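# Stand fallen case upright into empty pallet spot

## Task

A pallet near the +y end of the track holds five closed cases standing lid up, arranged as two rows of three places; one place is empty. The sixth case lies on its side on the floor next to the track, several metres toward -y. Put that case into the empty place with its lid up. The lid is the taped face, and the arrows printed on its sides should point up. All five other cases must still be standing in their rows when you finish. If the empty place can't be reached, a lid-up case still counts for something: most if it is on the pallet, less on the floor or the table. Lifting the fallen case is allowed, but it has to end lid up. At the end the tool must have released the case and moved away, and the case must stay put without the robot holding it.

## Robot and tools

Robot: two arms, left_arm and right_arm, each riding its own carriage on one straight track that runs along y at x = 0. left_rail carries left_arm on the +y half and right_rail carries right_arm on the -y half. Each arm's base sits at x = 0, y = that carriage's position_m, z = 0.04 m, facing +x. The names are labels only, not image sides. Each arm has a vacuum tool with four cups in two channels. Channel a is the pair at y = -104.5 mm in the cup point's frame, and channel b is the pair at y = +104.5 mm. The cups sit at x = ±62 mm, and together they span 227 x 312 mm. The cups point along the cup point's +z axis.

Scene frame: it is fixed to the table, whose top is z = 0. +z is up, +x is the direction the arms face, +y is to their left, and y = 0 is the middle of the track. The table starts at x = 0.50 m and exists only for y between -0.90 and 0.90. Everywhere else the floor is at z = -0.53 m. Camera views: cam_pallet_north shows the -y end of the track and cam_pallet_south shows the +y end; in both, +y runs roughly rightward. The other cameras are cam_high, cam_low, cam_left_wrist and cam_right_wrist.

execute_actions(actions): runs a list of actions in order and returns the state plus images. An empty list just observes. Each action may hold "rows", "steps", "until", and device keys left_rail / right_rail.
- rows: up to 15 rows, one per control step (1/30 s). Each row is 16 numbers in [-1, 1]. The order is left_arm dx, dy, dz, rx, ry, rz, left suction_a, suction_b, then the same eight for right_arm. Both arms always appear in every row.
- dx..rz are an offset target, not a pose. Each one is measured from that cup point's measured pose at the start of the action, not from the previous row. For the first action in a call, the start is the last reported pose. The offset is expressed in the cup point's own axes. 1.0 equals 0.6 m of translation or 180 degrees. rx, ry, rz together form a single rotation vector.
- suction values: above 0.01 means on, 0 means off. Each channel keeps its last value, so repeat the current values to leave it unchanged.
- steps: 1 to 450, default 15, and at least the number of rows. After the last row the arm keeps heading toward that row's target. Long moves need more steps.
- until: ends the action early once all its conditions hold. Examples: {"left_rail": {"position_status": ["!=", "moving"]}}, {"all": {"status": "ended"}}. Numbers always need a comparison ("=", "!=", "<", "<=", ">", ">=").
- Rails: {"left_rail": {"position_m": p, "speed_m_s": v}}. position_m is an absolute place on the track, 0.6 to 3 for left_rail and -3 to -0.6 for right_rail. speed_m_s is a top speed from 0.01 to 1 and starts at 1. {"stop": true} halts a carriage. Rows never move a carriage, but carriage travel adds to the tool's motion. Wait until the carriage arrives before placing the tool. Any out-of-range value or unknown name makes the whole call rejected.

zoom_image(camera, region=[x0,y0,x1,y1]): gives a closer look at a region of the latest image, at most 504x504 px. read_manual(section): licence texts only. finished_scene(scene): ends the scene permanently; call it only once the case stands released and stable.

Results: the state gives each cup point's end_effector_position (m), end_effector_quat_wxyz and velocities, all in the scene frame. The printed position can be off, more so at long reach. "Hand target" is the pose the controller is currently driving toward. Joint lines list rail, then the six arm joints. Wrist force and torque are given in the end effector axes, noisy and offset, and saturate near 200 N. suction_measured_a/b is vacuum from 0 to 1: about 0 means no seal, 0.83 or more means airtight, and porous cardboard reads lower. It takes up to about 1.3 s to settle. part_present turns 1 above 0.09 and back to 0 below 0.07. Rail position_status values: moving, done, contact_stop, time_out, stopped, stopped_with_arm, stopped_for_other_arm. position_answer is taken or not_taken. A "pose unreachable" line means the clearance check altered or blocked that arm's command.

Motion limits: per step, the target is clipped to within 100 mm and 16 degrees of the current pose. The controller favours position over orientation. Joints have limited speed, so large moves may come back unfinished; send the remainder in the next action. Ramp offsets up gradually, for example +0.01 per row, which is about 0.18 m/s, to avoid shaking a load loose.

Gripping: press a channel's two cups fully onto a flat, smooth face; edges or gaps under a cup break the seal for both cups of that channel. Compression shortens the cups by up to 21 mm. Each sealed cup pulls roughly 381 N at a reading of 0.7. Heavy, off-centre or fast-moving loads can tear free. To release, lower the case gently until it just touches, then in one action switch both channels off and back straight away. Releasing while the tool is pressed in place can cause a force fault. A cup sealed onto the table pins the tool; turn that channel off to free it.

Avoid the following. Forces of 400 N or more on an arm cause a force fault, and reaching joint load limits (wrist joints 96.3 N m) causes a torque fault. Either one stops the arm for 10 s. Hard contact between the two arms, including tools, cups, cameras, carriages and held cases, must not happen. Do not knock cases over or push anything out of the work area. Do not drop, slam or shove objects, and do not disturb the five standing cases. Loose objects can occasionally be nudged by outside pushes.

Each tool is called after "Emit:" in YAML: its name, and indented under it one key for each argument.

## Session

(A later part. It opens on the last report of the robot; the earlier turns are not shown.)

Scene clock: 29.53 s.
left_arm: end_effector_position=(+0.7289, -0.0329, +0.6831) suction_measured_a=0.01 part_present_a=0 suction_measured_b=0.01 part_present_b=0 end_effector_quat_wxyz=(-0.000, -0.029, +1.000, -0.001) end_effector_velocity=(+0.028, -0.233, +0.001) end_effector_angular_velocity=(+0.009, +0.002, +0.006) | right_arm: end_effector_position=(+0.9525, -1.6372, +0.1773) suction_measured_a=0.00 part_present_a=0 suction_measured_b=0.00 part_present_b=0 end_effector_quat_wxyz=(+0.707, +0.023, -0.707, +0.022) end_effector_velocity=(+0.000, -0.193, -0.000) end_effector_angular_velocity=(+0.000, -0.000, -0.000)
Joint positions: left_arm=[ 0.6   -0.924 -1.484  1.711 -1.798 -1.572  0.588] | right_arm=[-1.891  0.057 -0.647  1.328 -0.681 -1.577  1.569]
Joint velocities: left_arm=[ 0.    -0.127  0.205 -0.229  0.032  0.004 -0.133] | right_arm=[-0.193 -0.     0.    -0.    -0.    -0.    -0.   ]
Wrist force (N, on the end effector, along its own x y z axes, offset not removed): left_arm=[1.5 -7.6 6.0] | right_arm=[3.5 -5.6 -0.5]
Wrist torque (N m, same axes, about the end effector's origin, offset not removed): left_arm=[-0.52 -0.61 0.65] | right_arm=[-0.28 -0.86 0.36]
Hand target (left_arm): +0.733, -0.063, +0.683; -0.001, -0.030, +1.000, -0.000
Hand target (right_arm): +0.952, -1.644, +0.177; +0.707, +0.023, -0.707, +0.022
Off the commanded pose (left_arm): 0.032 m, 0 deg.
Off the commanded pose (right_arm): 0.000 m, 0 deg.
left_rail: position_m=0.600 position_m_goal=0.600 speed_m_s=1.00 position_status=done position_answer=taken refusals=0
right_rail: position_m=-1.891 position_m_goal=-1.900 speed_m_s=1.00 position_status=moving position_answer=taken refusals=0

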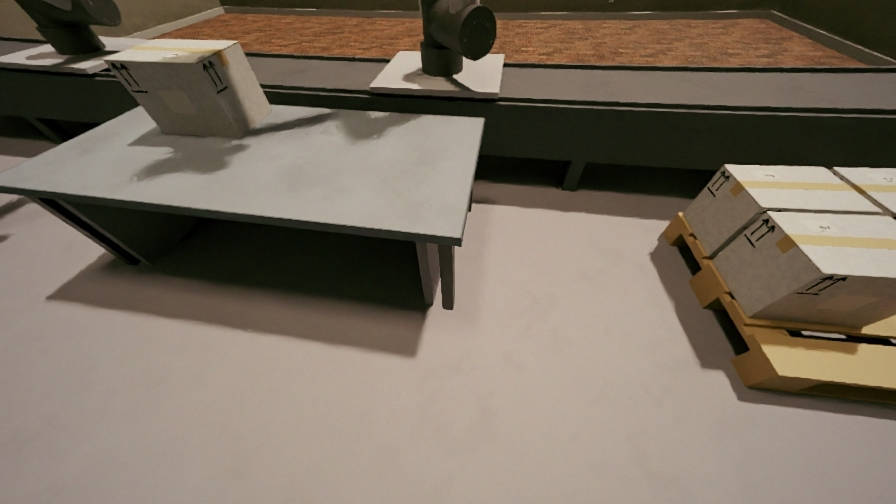

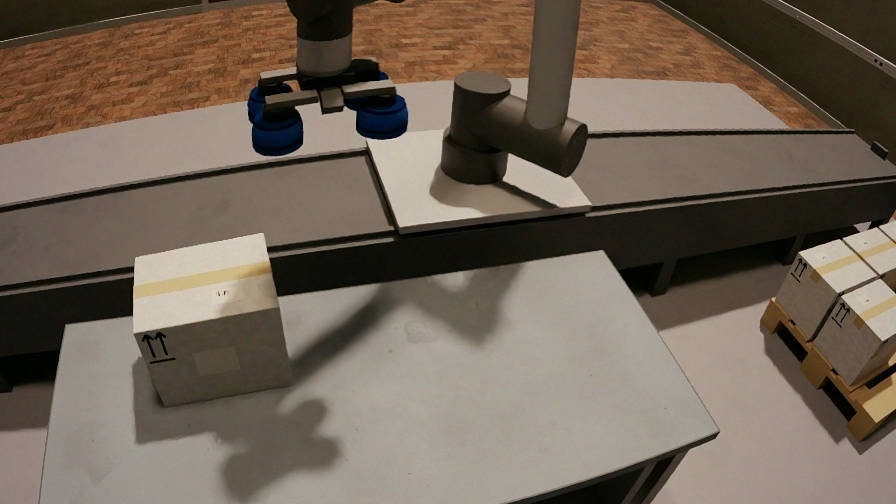

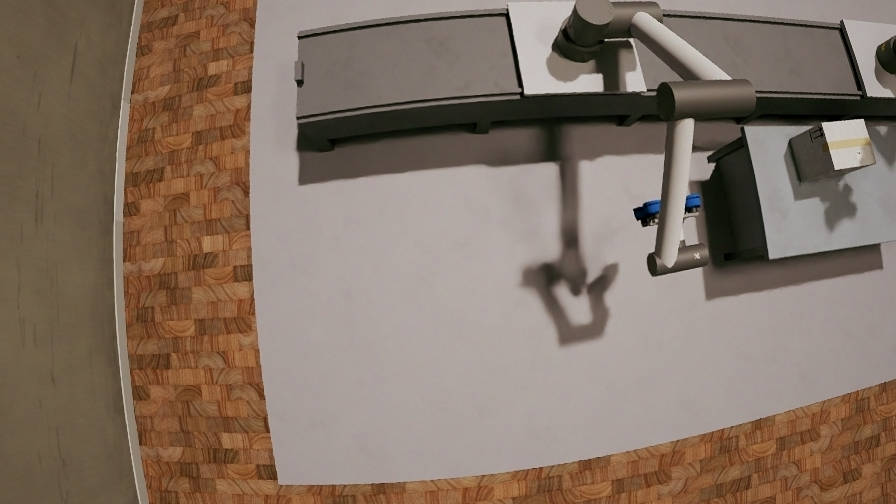

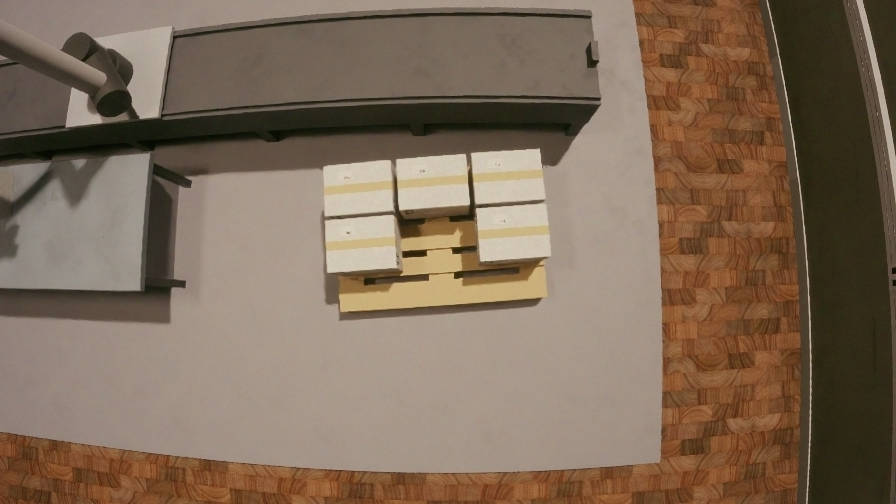

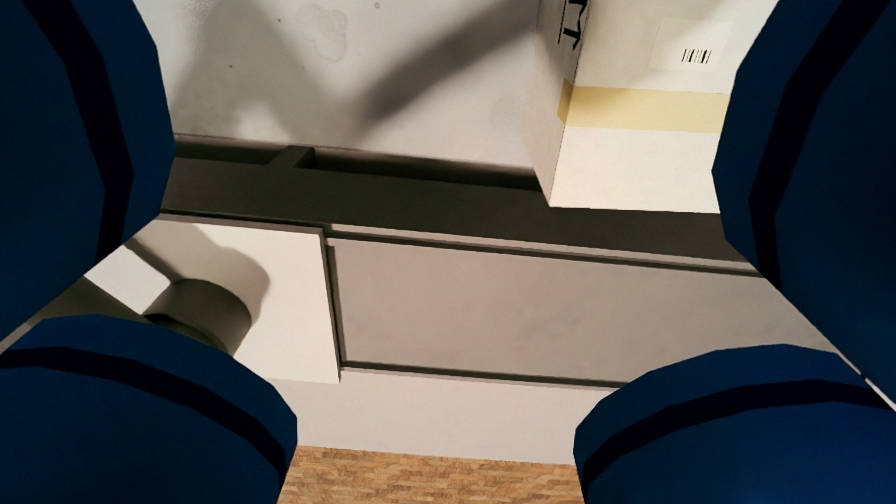

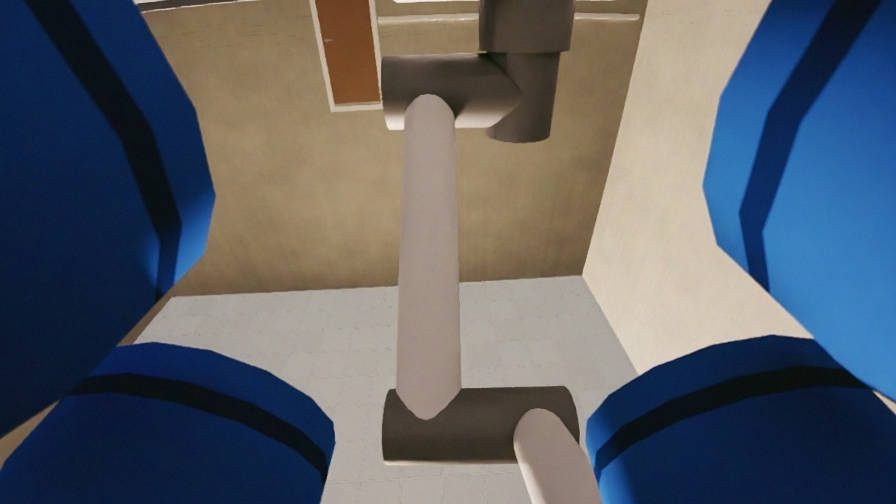

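Emit:
execute_actions:
  actions:
    - {"rows":[ [0,-0.06,0,0,0,0,0,0, 0,0,0,0,0,0,0,0], [0.005,-0.08,0,0,0,0,0,0, 0,0,0,0,0,0,0,0], [0.01,-0.11,0,0,0,0,0,0, 0,0,0,0,0,0,0,0], [0.016,-0.15,0,0,0,0,0,0, 0,0,0,0,0,0,0,0], [0.024,-0.2,0,0,0,0,0,0, 0,0,0,0,0,0,0,0], [0.032,-0.26,0,0,0,0,0,0, 0,0,0,0,0,0,0,0], [0.073,-0.55,0,0,0,-0.0007,0,0, 0,0,0,0,0,0,0,0]],"steps":33}

Scene clock: 31.07 s.
left_arm: end_effector_position=(+0.7046, -0.3628, +0.6834) suction_measured_a=0.01 part_present_a=0 suction_measured_b=0.01 part_present_b=0 end_effector_quat_wxyz=(-0.000, -0.030, +1.000, -0.001) end_effector_velocity=(+0.002, -0.016, +0.002) end_effector_angular_velocity=(+0.001, +0.001, +0.001) | right_arm: end_effector_position=(+0.9525, -1.6463, +0.1773) suction_measured_a=0.00 part_present_a=0 suction_measured_b=0.00 part_present_b=0 end_effector_quat_wxyz=(+0.707, +0.023, -0.707, +0.022) end_effector_velocity=(+0.000, -0.000, -0.000) end_effector_angular_velocity=(-0.000, +0.000, -0.000)
Joint positions: left_arm=[ 0.6   -1.108 -1.219  1.376 -1.729 -1.572  0.402] | right_arm=[-1.9    0.057 -0.647  1.328 -0.681 -1.577  1.569]
Joint velocities: left_arm=[ 0.    -0.004  0.017 -0.026  0.011  0.    -0.005] | right_arm=[ 0. -0.  0. -0.  0. -0.  0.]
Wrist force (N, on the end effector, along its own x y z axes, offset not removed): left_arm=[3.2 -5.0 4.9] | right_arm=[3.9 -2.1 -4.1]
Wrist torque (N m, same axes, about the end effector's origin, offset not removed): left_arm=[-0.35 -0.88 0.63] | right_arm=[-0.03 -0.83 0.36]
Hand target (left_arm): +0.705, -0.365, +0.684; -0.000, -0.030, +1.000, -0.001
Hand target (right_arm): +0.952, -1.646, +0.177; +0.707, +0.023, -0.707, +0.022
Off the commanded pose (left_arm): 0.002 m, 0 deg.
Off the commanded pose (right_arm): 0.000 m, 0 deg.
left_rail: position_m=0.600 position_m_goal=0.600 speed_m_s=1.00 position_status=done position_answer=taken refusals=0
right_rail: position_m=-1.900 position_m_goal=-1.900 speed_m_s=1.00 position_status=done position_answer=taken refusals=0

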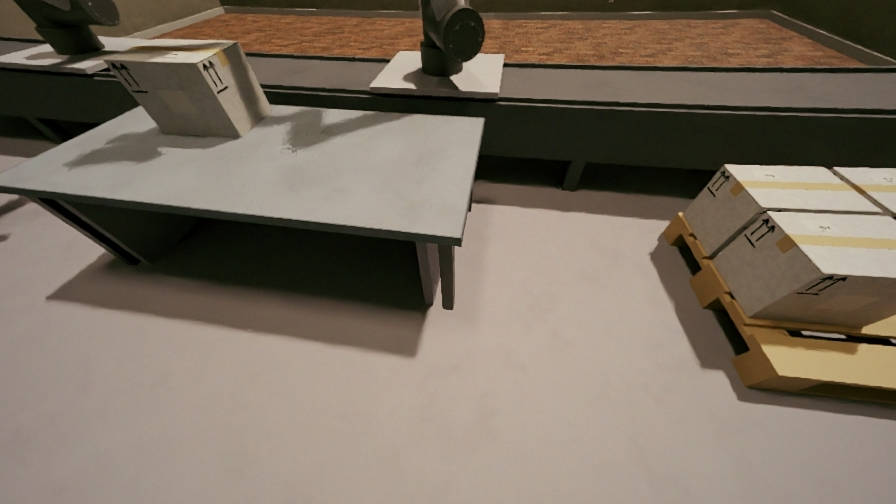

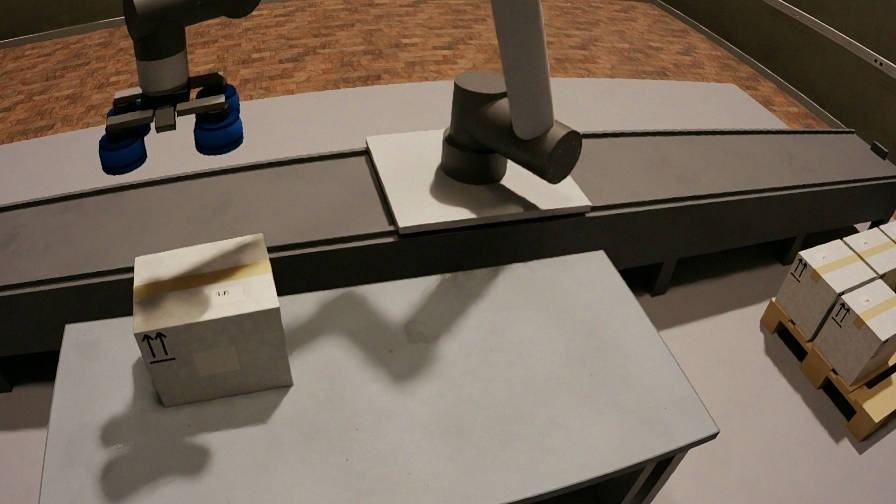

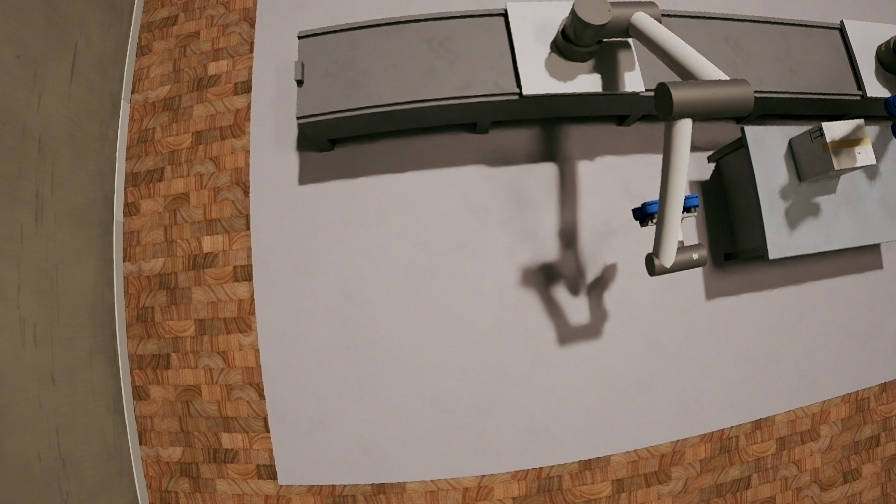

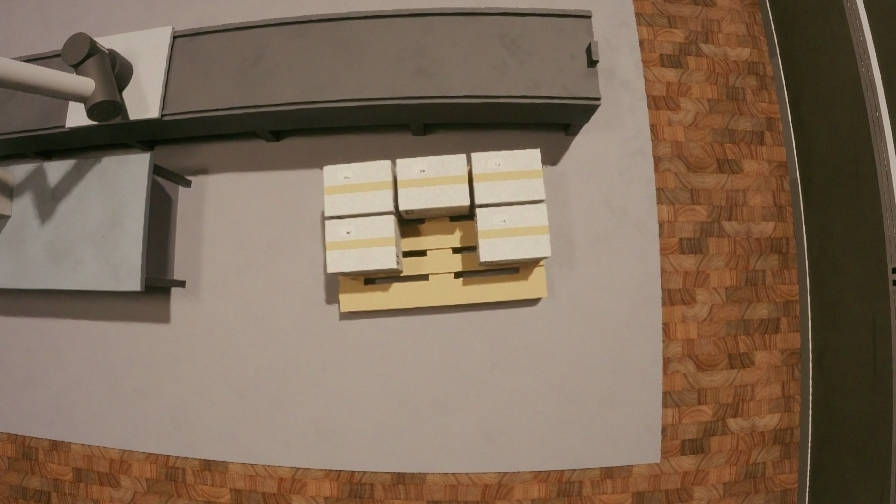

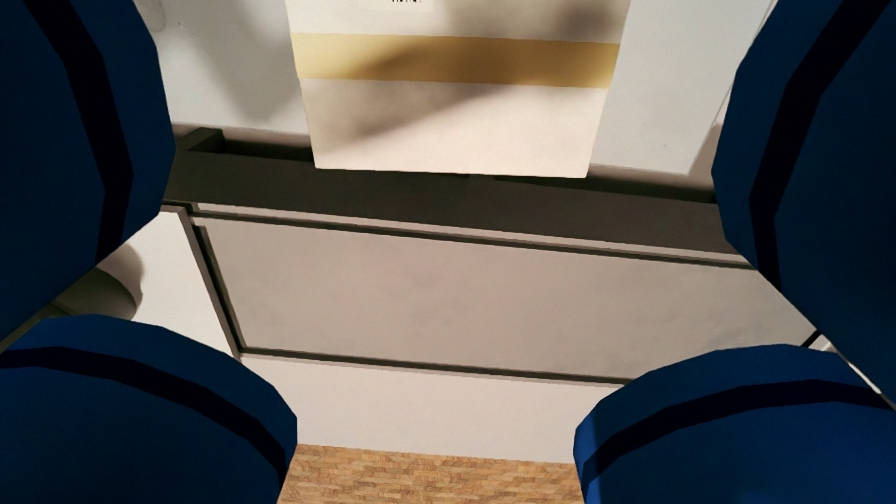

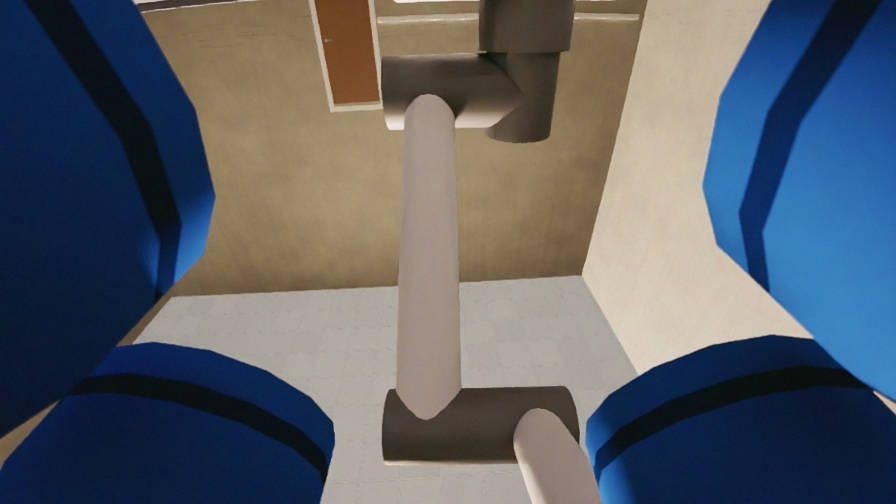

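Emit:
execute_actions:
  actions:
    - {"rows":[ [0,-0.004,0.012,0,0,0,0,0, 0,0,0,0,0,0,0,0], [-0.001,-0.004,0.035,0,0,0,0,0, 0,0,0,0,0,0,0,0], [-0.002,-0.004,0.07,0,0,0,0,0, 0,0,0,0,0,0,0,0], [-0.003,-0.005,0.12,0,0,0,0,0, 0,0,0,0,0,0,0,0], [-0.004,-0.005,0.18,0,0,0,0,0, 0,0,0,0,0,0,0,0], [-0.007,-0.005,0.6,0,0,0,0,0, 0,0,0,0,0,0,0,0]],"steps":35}
    - {"rows":[ [0,0,0.01,0,0,0,1,1, 0,0,0,0,0,0,0,0], [0,0,0.017,0,0,0,1,1, 0,0,0,0,0,0,0,0], [0,0,0.024,0,0,0,1,1, 0,0,0,0,0,0,0,0], [0,0,0.031,0,0,0,1,1, 0,0,0,0,0,0,0,0], [0,0,0.038,0,0,0,1,1, 0,0,0,0,0,0,0,0], [0,0,0.045,0,0,0,1,1, 0,0,0,0,0,0,0,0], [0,0,0.052,0,0,0,1,1, 0,0,0,0,0,0,0,0], [0,0,0.058,0,0,0,1,1, 0,0,0,0,0,0,0,0], [0,0,0.064,0,0,0,1,1, 0,0,0,0,0,0,0,0], [0,0,0.07,0,0,0,1,1, 0,0,0,0,0,0,0,0], [0,0,0.075,0,0,0,1,1, 0,0,0,0,0,0,0,0]],"steps":24}

Scene clock: 33.77 s.
left_arm: end_effector_position=(+0.7091, -0.3658, +0.2814) suction_measured_a=0.91 part_present_a=1 suction_measured_b=0.91 part_present_b=1 end_effector_quat_wxyz=(-0.000, -0.030, +1.000, -0.001) end_effector_velocity=(-0.000, +0.000, -0.005) end_effector_angular_velocity=(+0.001, +0.001, -0.000) | right_arm: end_effector_position=(+0.9525, -1.6463, +0.1773) suction_measured_a=0.00 part_present_a=0 suction_measured_b=0.00 part_present_b=0 end_effector_quat_wxyz=(+0.707, +0.023, -0.707, +0.022) end_effector_velocity=(+0.000, +0.000, +0.000) end_effector_angular_velocity=(+0.000, -0.000, -0.000)
Joint positions: left_arm=[ 0.6   -1.106 -1.029  1.686 -2.229 -1.572  0.405] | right_arm=[-1.9    0.057 -0.647  1.328 -0.681 -1.577  1.569]
Joint velocities: left_arm=[ 0.     0.     0.004  0.002 -0.005  0.     0.   ] | right_arm=[ 0.  0. -0. -0. -0.  0. -0.]
Wrist force (N, on the end effector, along its own x y z axes, offset not removed): left_arm=[5.0 -3.3 -22.8] | right_arm=[3.7 -0.7 -4.0]
Wrist torque (N m, same axes, about the end effector's origin, offset not removed): left_arm=[3.20 0.34 0.60] | right_arm=[0.12 -0.81 0.47]
Hand target (left_arm): +0.709, -0.366, +0.281; -0.001, -0.030, +1.000, -0.001
Hand target (right_arm): +0.952, -1.646, +0.177; +0.707, +0.023, -0.707, +0.022
Off the commanded pose (left_arm): 0.001 m, 0 deg.
Off the commanded pose (right_arm): 0.000 m, 0 deg.
left_rail: position_m=0.600 position_m_goal=0.600 speed_m_s=1.00 position_status=done position_answer=taken refusals=0
right_rail: position_m=-1.900 position_m_goal=-1.900 speed_m_s=1.00 position_status=done position_answer=taken refusals=0

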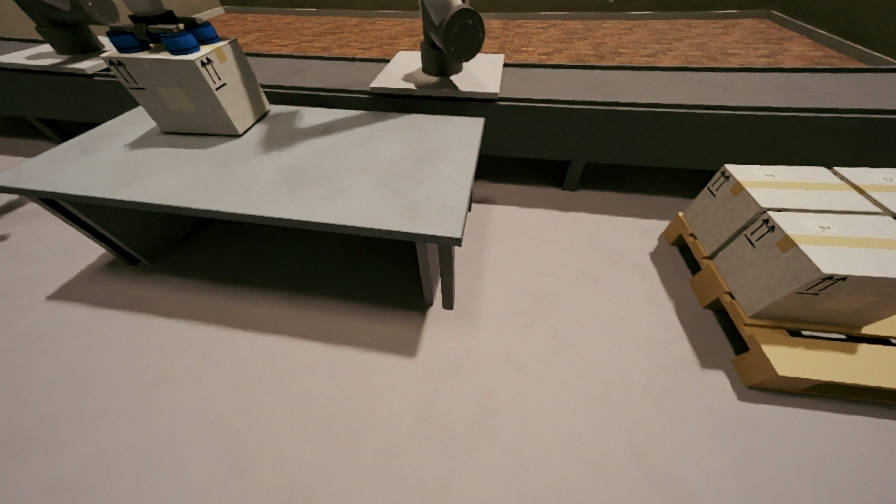

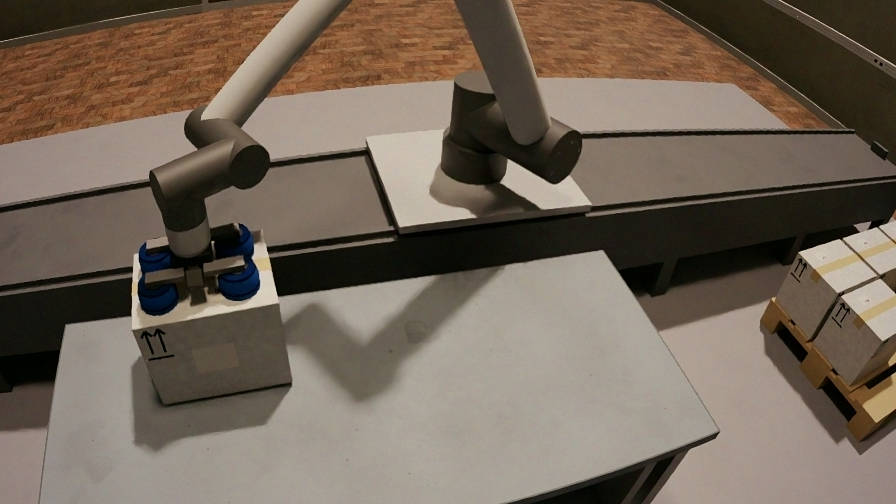

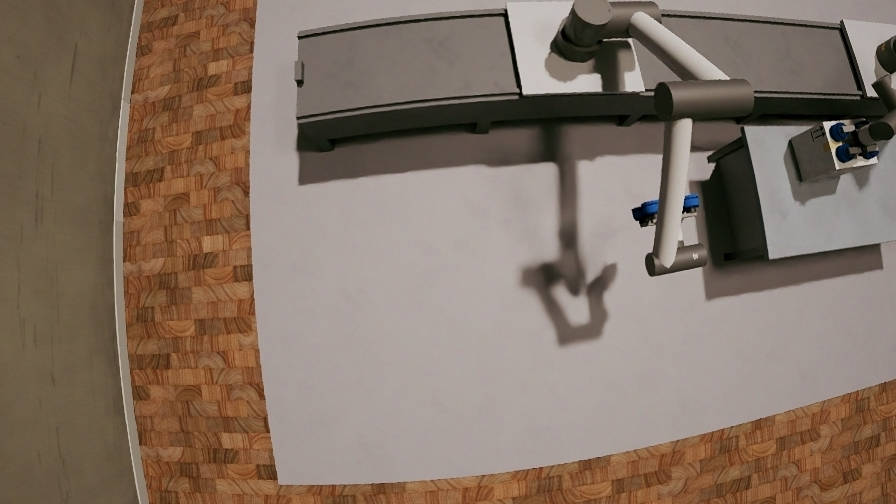

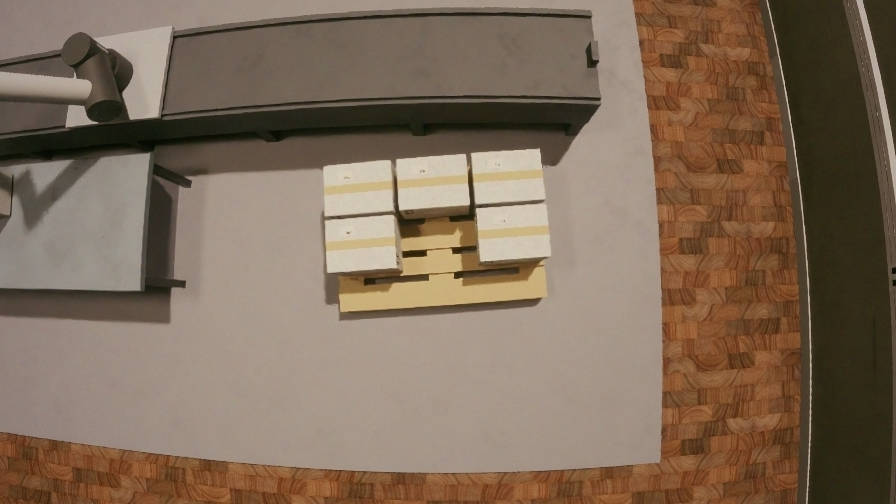

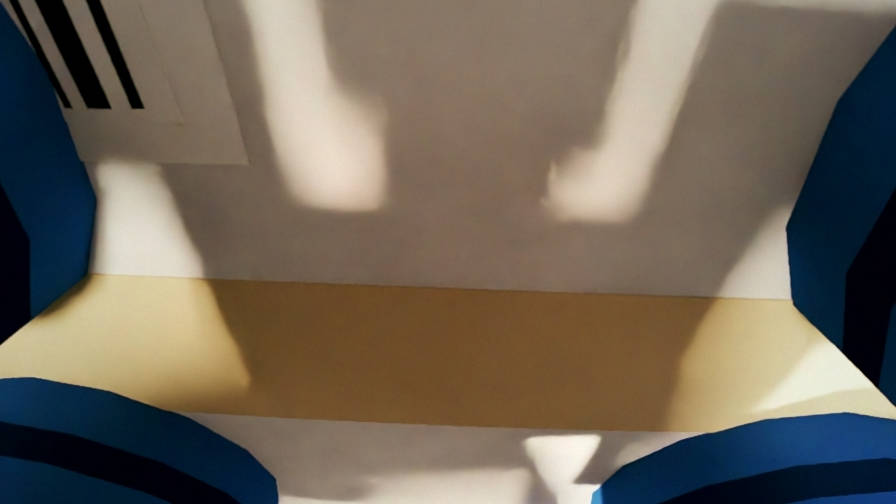

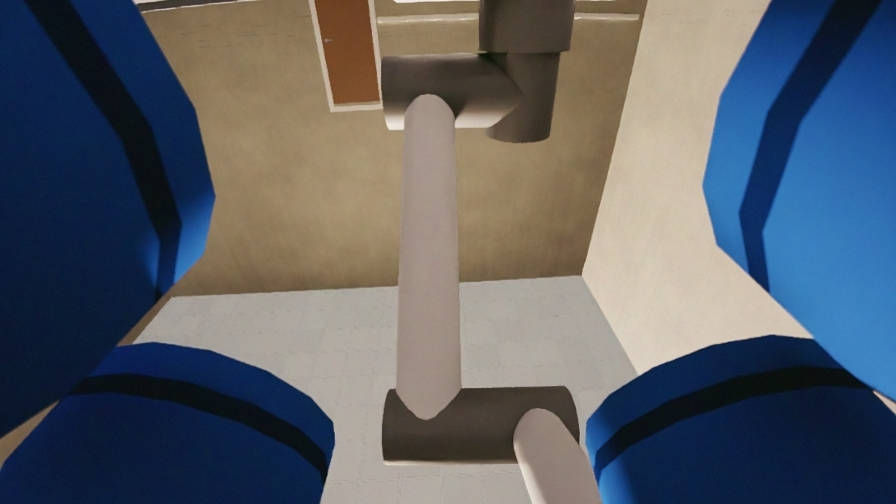

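Emit:
execute_actions:
  actions:
    - {"rows":[ [0,0,-0.006,0,0,0,1,1, 0,0,0,0,0,0,0,0], [0,0,-0.018,0,0,0,1,1, 0,0,0,0,0,0,0,0], [0,0,-0.035,0,0,0,1,1, 0,0,0,0,0,0,0,0], [0,0,-0.055,0,0,0,1,1, 0,0,0,0,0,0,0,0], [0,0,-0.075,0,0,0,1,1, 0,0,0,0,0,0,0,0], [0,0,-0.09,0,0,0,1,1, 0,0,0,0,0,0,0,0], [0,0,-0.1,0,0,0,1,1, 0,0,0,0,0,0,0,0]],"steps":9}
    - {"left_rail":{"position_m":2.5},"rows":[ [-0.002,0.005,-0.05,0,0,0,1,1, 0,0,0,0,0,0,0,0], [-0.005,0.015,-0.05,0,0,0,1,1, 0,0,0,0,0,0,0,0], [-0.011,0.03,-0.05,0,0,0,1,1, 0,0,0,0,0,0,0,0], [-0.018,0.05,-0.05,0,0,0,1,1, 0,0,0,0,0,0,0,0], [-0.027,0.075,-0.05,0,0,0,1,1, 0,0,0,0,0,0,0,0], [-0.038,0.105,-0.05,0,0,0,1,1, 0,0,0,0,0,0,0,0], [-0.05,0.14,-0.05,0,0,0,1,1, 0,0,0,0,0,0,0,0], [-0.065,0.18,-0.05,0,0,0,1,1, 0,0,0,0,0,0,0,0], [-0.08,0.22,-0.05,0,0,0,1,1, 0,0,0,0,0,0,0,0], [-0.364,1,-0.05,0,0,0,1,1, 0,0,0,0,0,0,0,0]],"steps":36}
    - {"rows":[[-0.31,0.85,0.08,0,0,0,1,1, 0,0,0,0,0,0,0,0]],"steps":42}

Scene clock: 37.50 s.
left_arm: end_effector_position=(+0.9967, +2.5202, +0.2968) suction_measured_a=0.94 part_present_a=1 suction_measured_b=0.94 part_present_b=1 end_effector_quat_wxyz=(+0.000, -0.032, +0.999, -0.001) end_effector_velocity=(+0.011, +0.021, -0.003) end_effector_angular_velocity=(+0.000, +0.002, -0.003) | right_arm: end_effector_position=(+0.9525, -1.6463, +0.1773) suction_measured_a=0.00 part_present_a=0 suction_measured_b=0.00 part_present_b=0 end_effector_quat_wxyz=(+0.707, +0.023, -0.707, +0.022) end_effector_velocity=(-0.000, -0.000, -0.000) end_effector_angular_velocity=(-0.000, +0.000, +0.000)
Joint positions: left_arm=[ 2.5   -0.182 -1.228  1.99  -2.333 -1.572  1.325] | right_arm=[-1.9    0.057 -0.647  1.328 -0.681 -1.577  1.569]
Joint velocities: left_arm=[ 0.     0.023  0.013 -0.015  0.004 -0.     0.026] | right_arm=[ 0.  0.  0.  0. -0. -0.  0.]
Wrist force (N, on the end effector, along its own x y z axes, offset not removed): left_arm=[0.7 2.8 -22.2] | right_arm=[3.4 -0.6 -0.7]
Wrist torque (N m, same axes, about the end effector's origin, offset not removed): left_arm=[3.13 -0.13 0.60] | right_arm=[0.14 -0.84 0.34]
Hand target (left_arm): +0.998, +2.523, +0.296; +0.000, -0.032, +0.999, -0.001
Hand target (right_arm): +0.952, -1.646, +0.177; +0.707, +0.023, -0.707, +0.022
Off the commanded pose (left_arm): 0.004 m, 0 deg.
Off the commanded pose (right_arm): 0.000 m, 0 deg.
left_rail: position_m=2.500 position_m_goal=2.500 speed_m_s=1.00 position_status=done position_answer=taken refusals=0
right_rail: position_m=-1.900 position_m_goal=-1.900 speed_m_s=1.00 position_status=done position_answer=taken refusals=0

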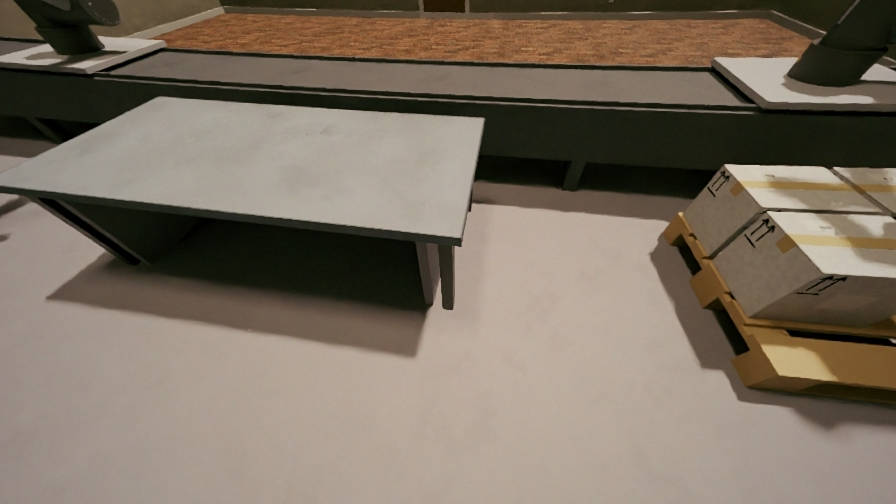

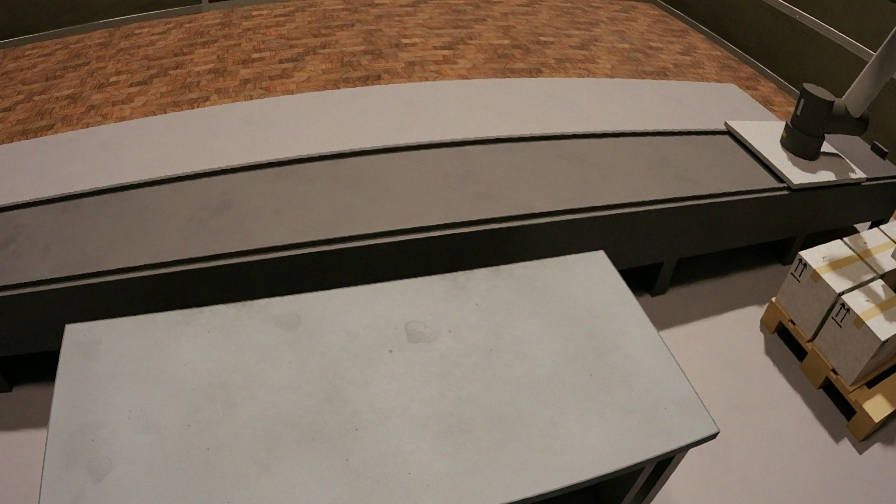

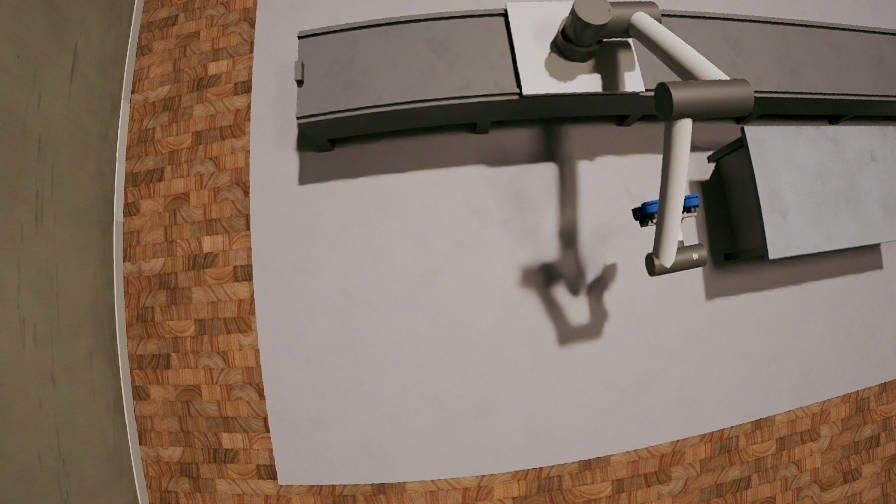

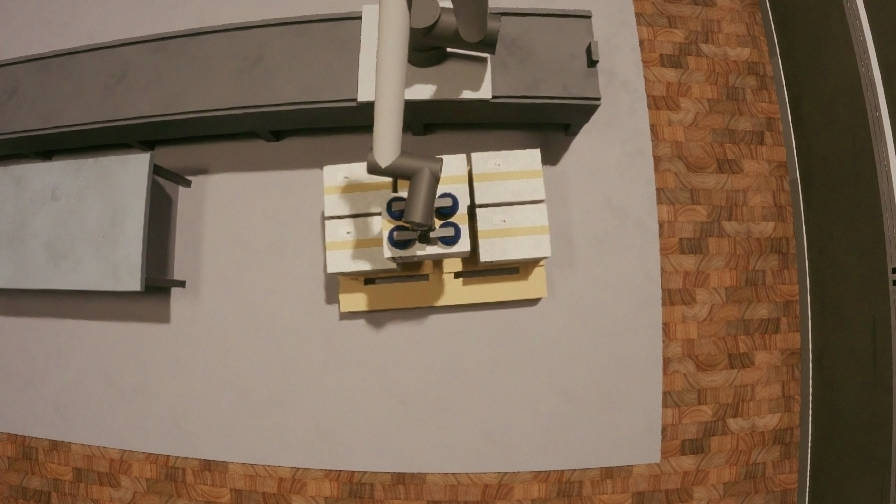

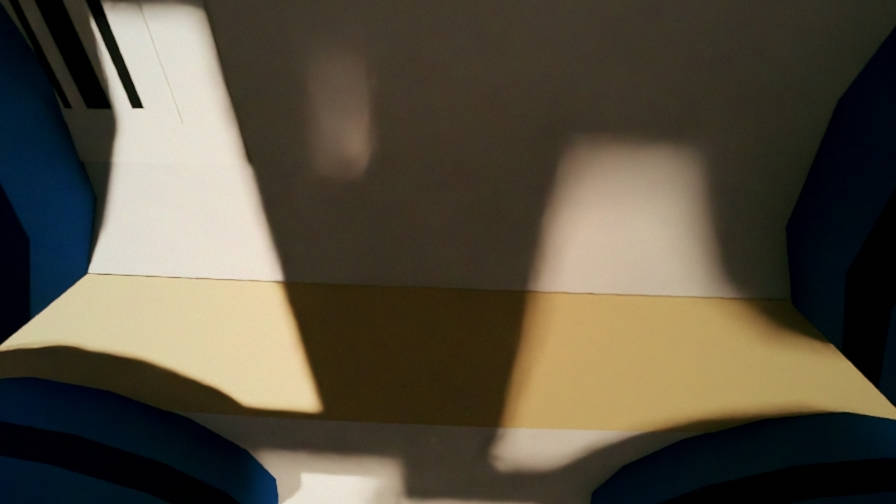

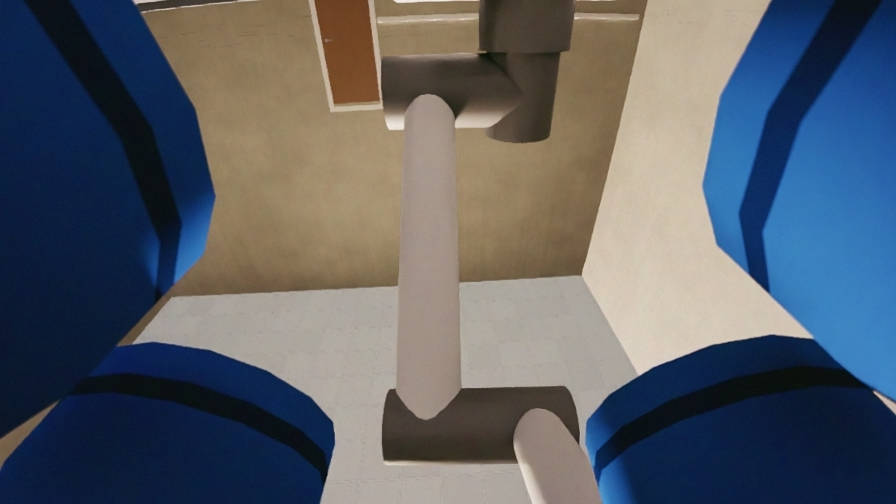

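Emit:
execute_actions:
  actions:
    - {"rows":[ [-0.005,0.01,0.005,0,0,0,1,1, 0,0,0,0,0,0,0,0], [-0.01,0.019,0.015,0,0,0.0003,1,1, 0,0,0,0,0,0,0,0], [-0.016,0.03,0.03,0,0,0.0006,1,1, 0,0,0,0,0,0,0,0], [-0.022,0.041,0.05,0,0,0.0009,1,1, 0,0,0,0,0,0,0,0], [-0.027,0.05,0.075,0,0,0.0012,1,1, 0,0,0,0,0,0,0,0], [-0.0295,0.055,0.1,0,0,0.0013,1,1, 0,0,0,0,0,0,0,0], [-0.0295,0.055,0.125,0,0,0.0013,1,1, 0,0,0,0,0,0,0,0], [-0.0295,0.055,0.145,0,0,0.0013,1,1, 0,0,0,0,0,0,0,0], [-0.0295,0.055,0.161,0,0,0.0013,1,1, 0,0,0,0,0,0,0,0]],"steps":19}

Emit:
zoom_image:
  camera: "cam_pallet_south"
  region: [360, 150, 520, 300]

Scene clock: 38.60 s.
left_arm: end_effector_position=(+1.0114, +2.5535, +0.2044) suction_measured_a=0.94 part_present_a=1 suction_measured_b=0.94 part_present_b=1 end_effector_quat_wxyz=(-0.000, -0.030, +1.000, -0.001) end_effector_velocity=(+0.008, +0.005, -0.033) end_effector_angular_velocity=(-0.002, -0.005, -0.001) | right_arm: end_effector_position=(+0.9525, -1.6463, +0.1773) suction_measured_a=0.00 part_present_a=0 suction_measured_b=0.00 part_present_b=0 end_effector_quat_wxyz=(+0.707, +0.023, -0.707, +0.022) end_effector_velocity=(+0.000, -0.000, -0.000) end_effector_angular_velocity=(-0.000, +0.000, -0.000)
Joint positions: left_arm=[ 2.5   -0.147 -1.127  2.008 -2.452 -1.572  1.365] | right_arm=[-1.9    0.057 -0.647  1.328 -0.681 -1.577  1.569]
Joint velocities: left_arm=[ 0.     0.007  0.038  0.003 -0.047 -0.001  0.008] | right_arm=[ 0. -0.  0.  0. -0. -0.  0.]
Wrist force (N, on the end effector, along its own x y z axes, offset not removed): left_arm=[1.8 -2.3 -21.5] | right_arm=[1.8 -0.7 -0.6]
Wrist torque (N m, same axes, about the end effector's origin, offset not removed): left_arm=[2.94 -0.14 0.67] | right_arm=[0.15 -0.53 0.36]
Hand target (left_arm): +1.012, +2.554, +0.200; +0.000, -0.030, +1.000, -0.001
Hand target (right_arm): +0.952, -1.646, +0.177; +0.707, +0.023, -0.707, +0.022
Off the commanded pose (left_arm): 0.004 m, 0 deg.
Off the commanded pose (right_arm): 0.000 m, 0 deg.
left_rail: position_m=2.500 position_m_goal=2.500 speed_m_s=1.00 position_status=done position_answer=taken refusals=0
right_rail: position_m=-1.900 position_m_goal=-1.900 speed_m_s=1.00 position_status=done position_answer=taken refusals=0

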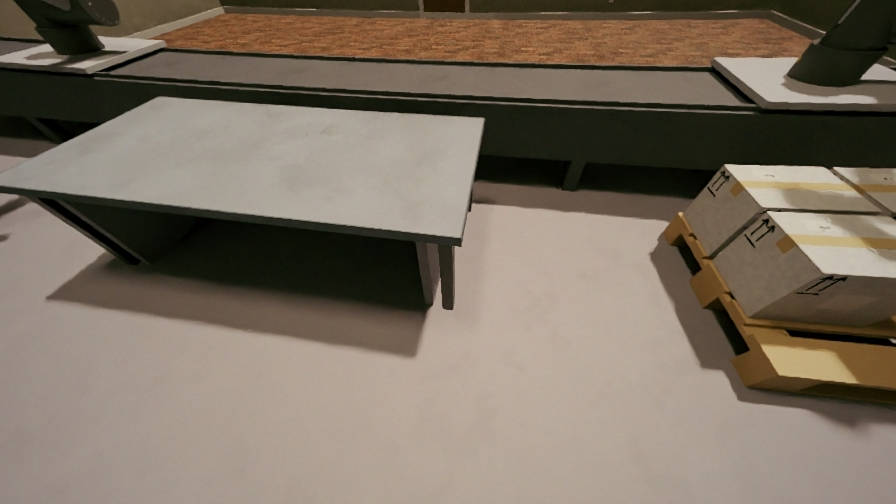

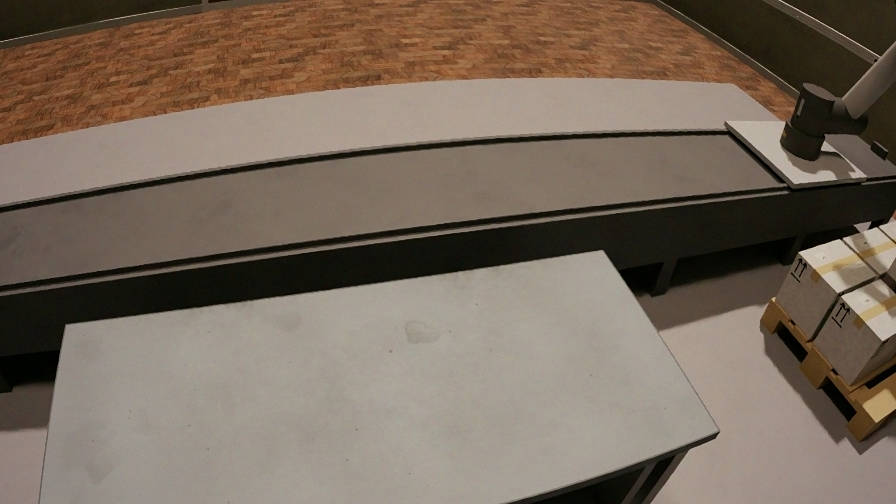

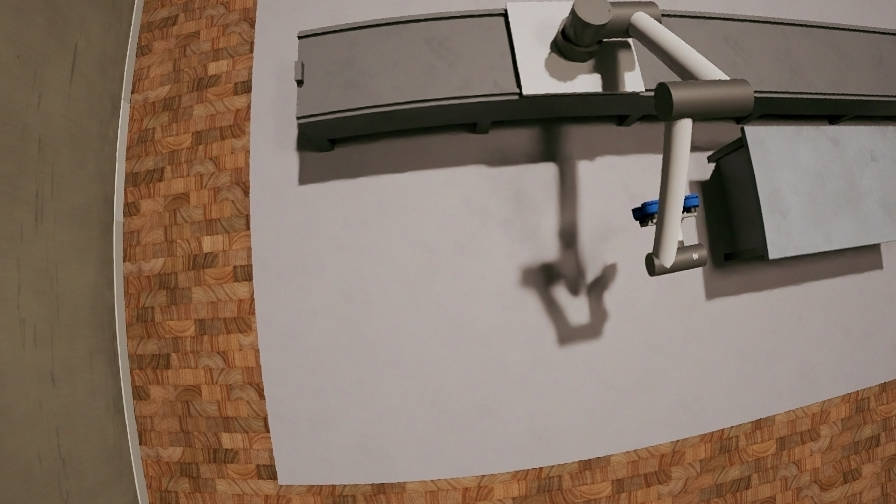

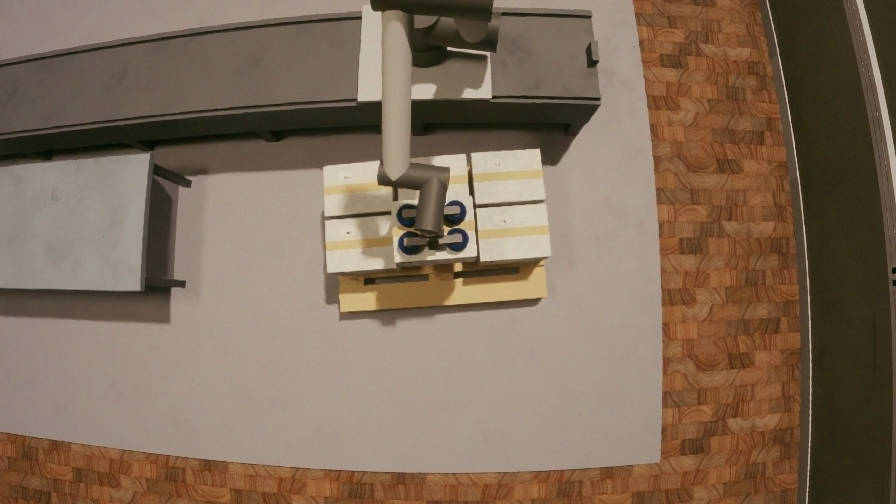

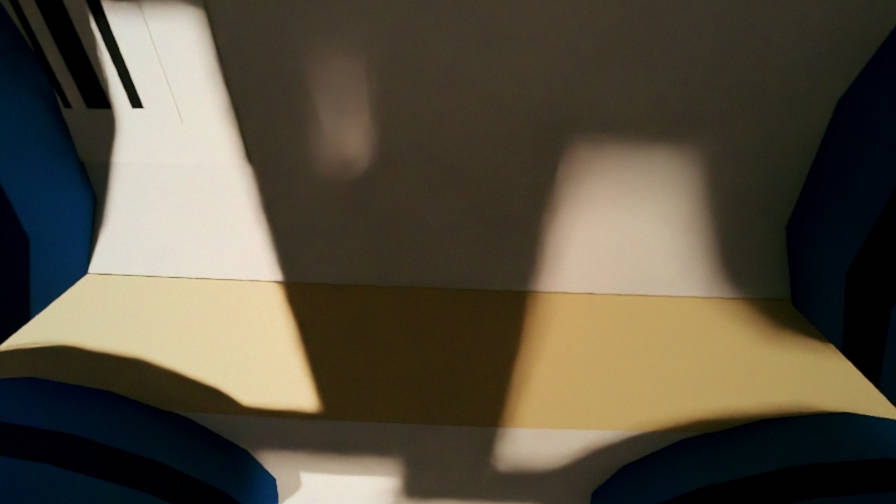

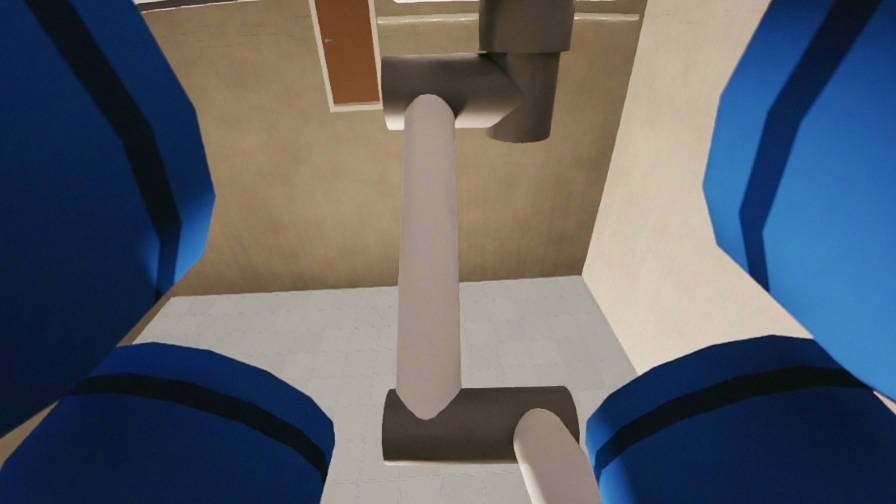

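Region (360, 150, 520, 300) of cam_pallet_south's 896x504 image, scaled by 3.150, with more detail than that image has; it fills the top 472 rows of this view, and the rest is white.

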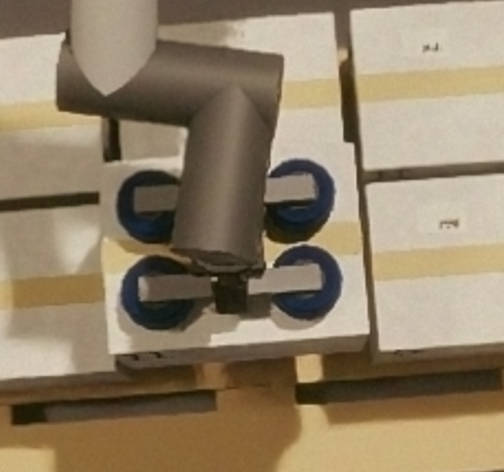

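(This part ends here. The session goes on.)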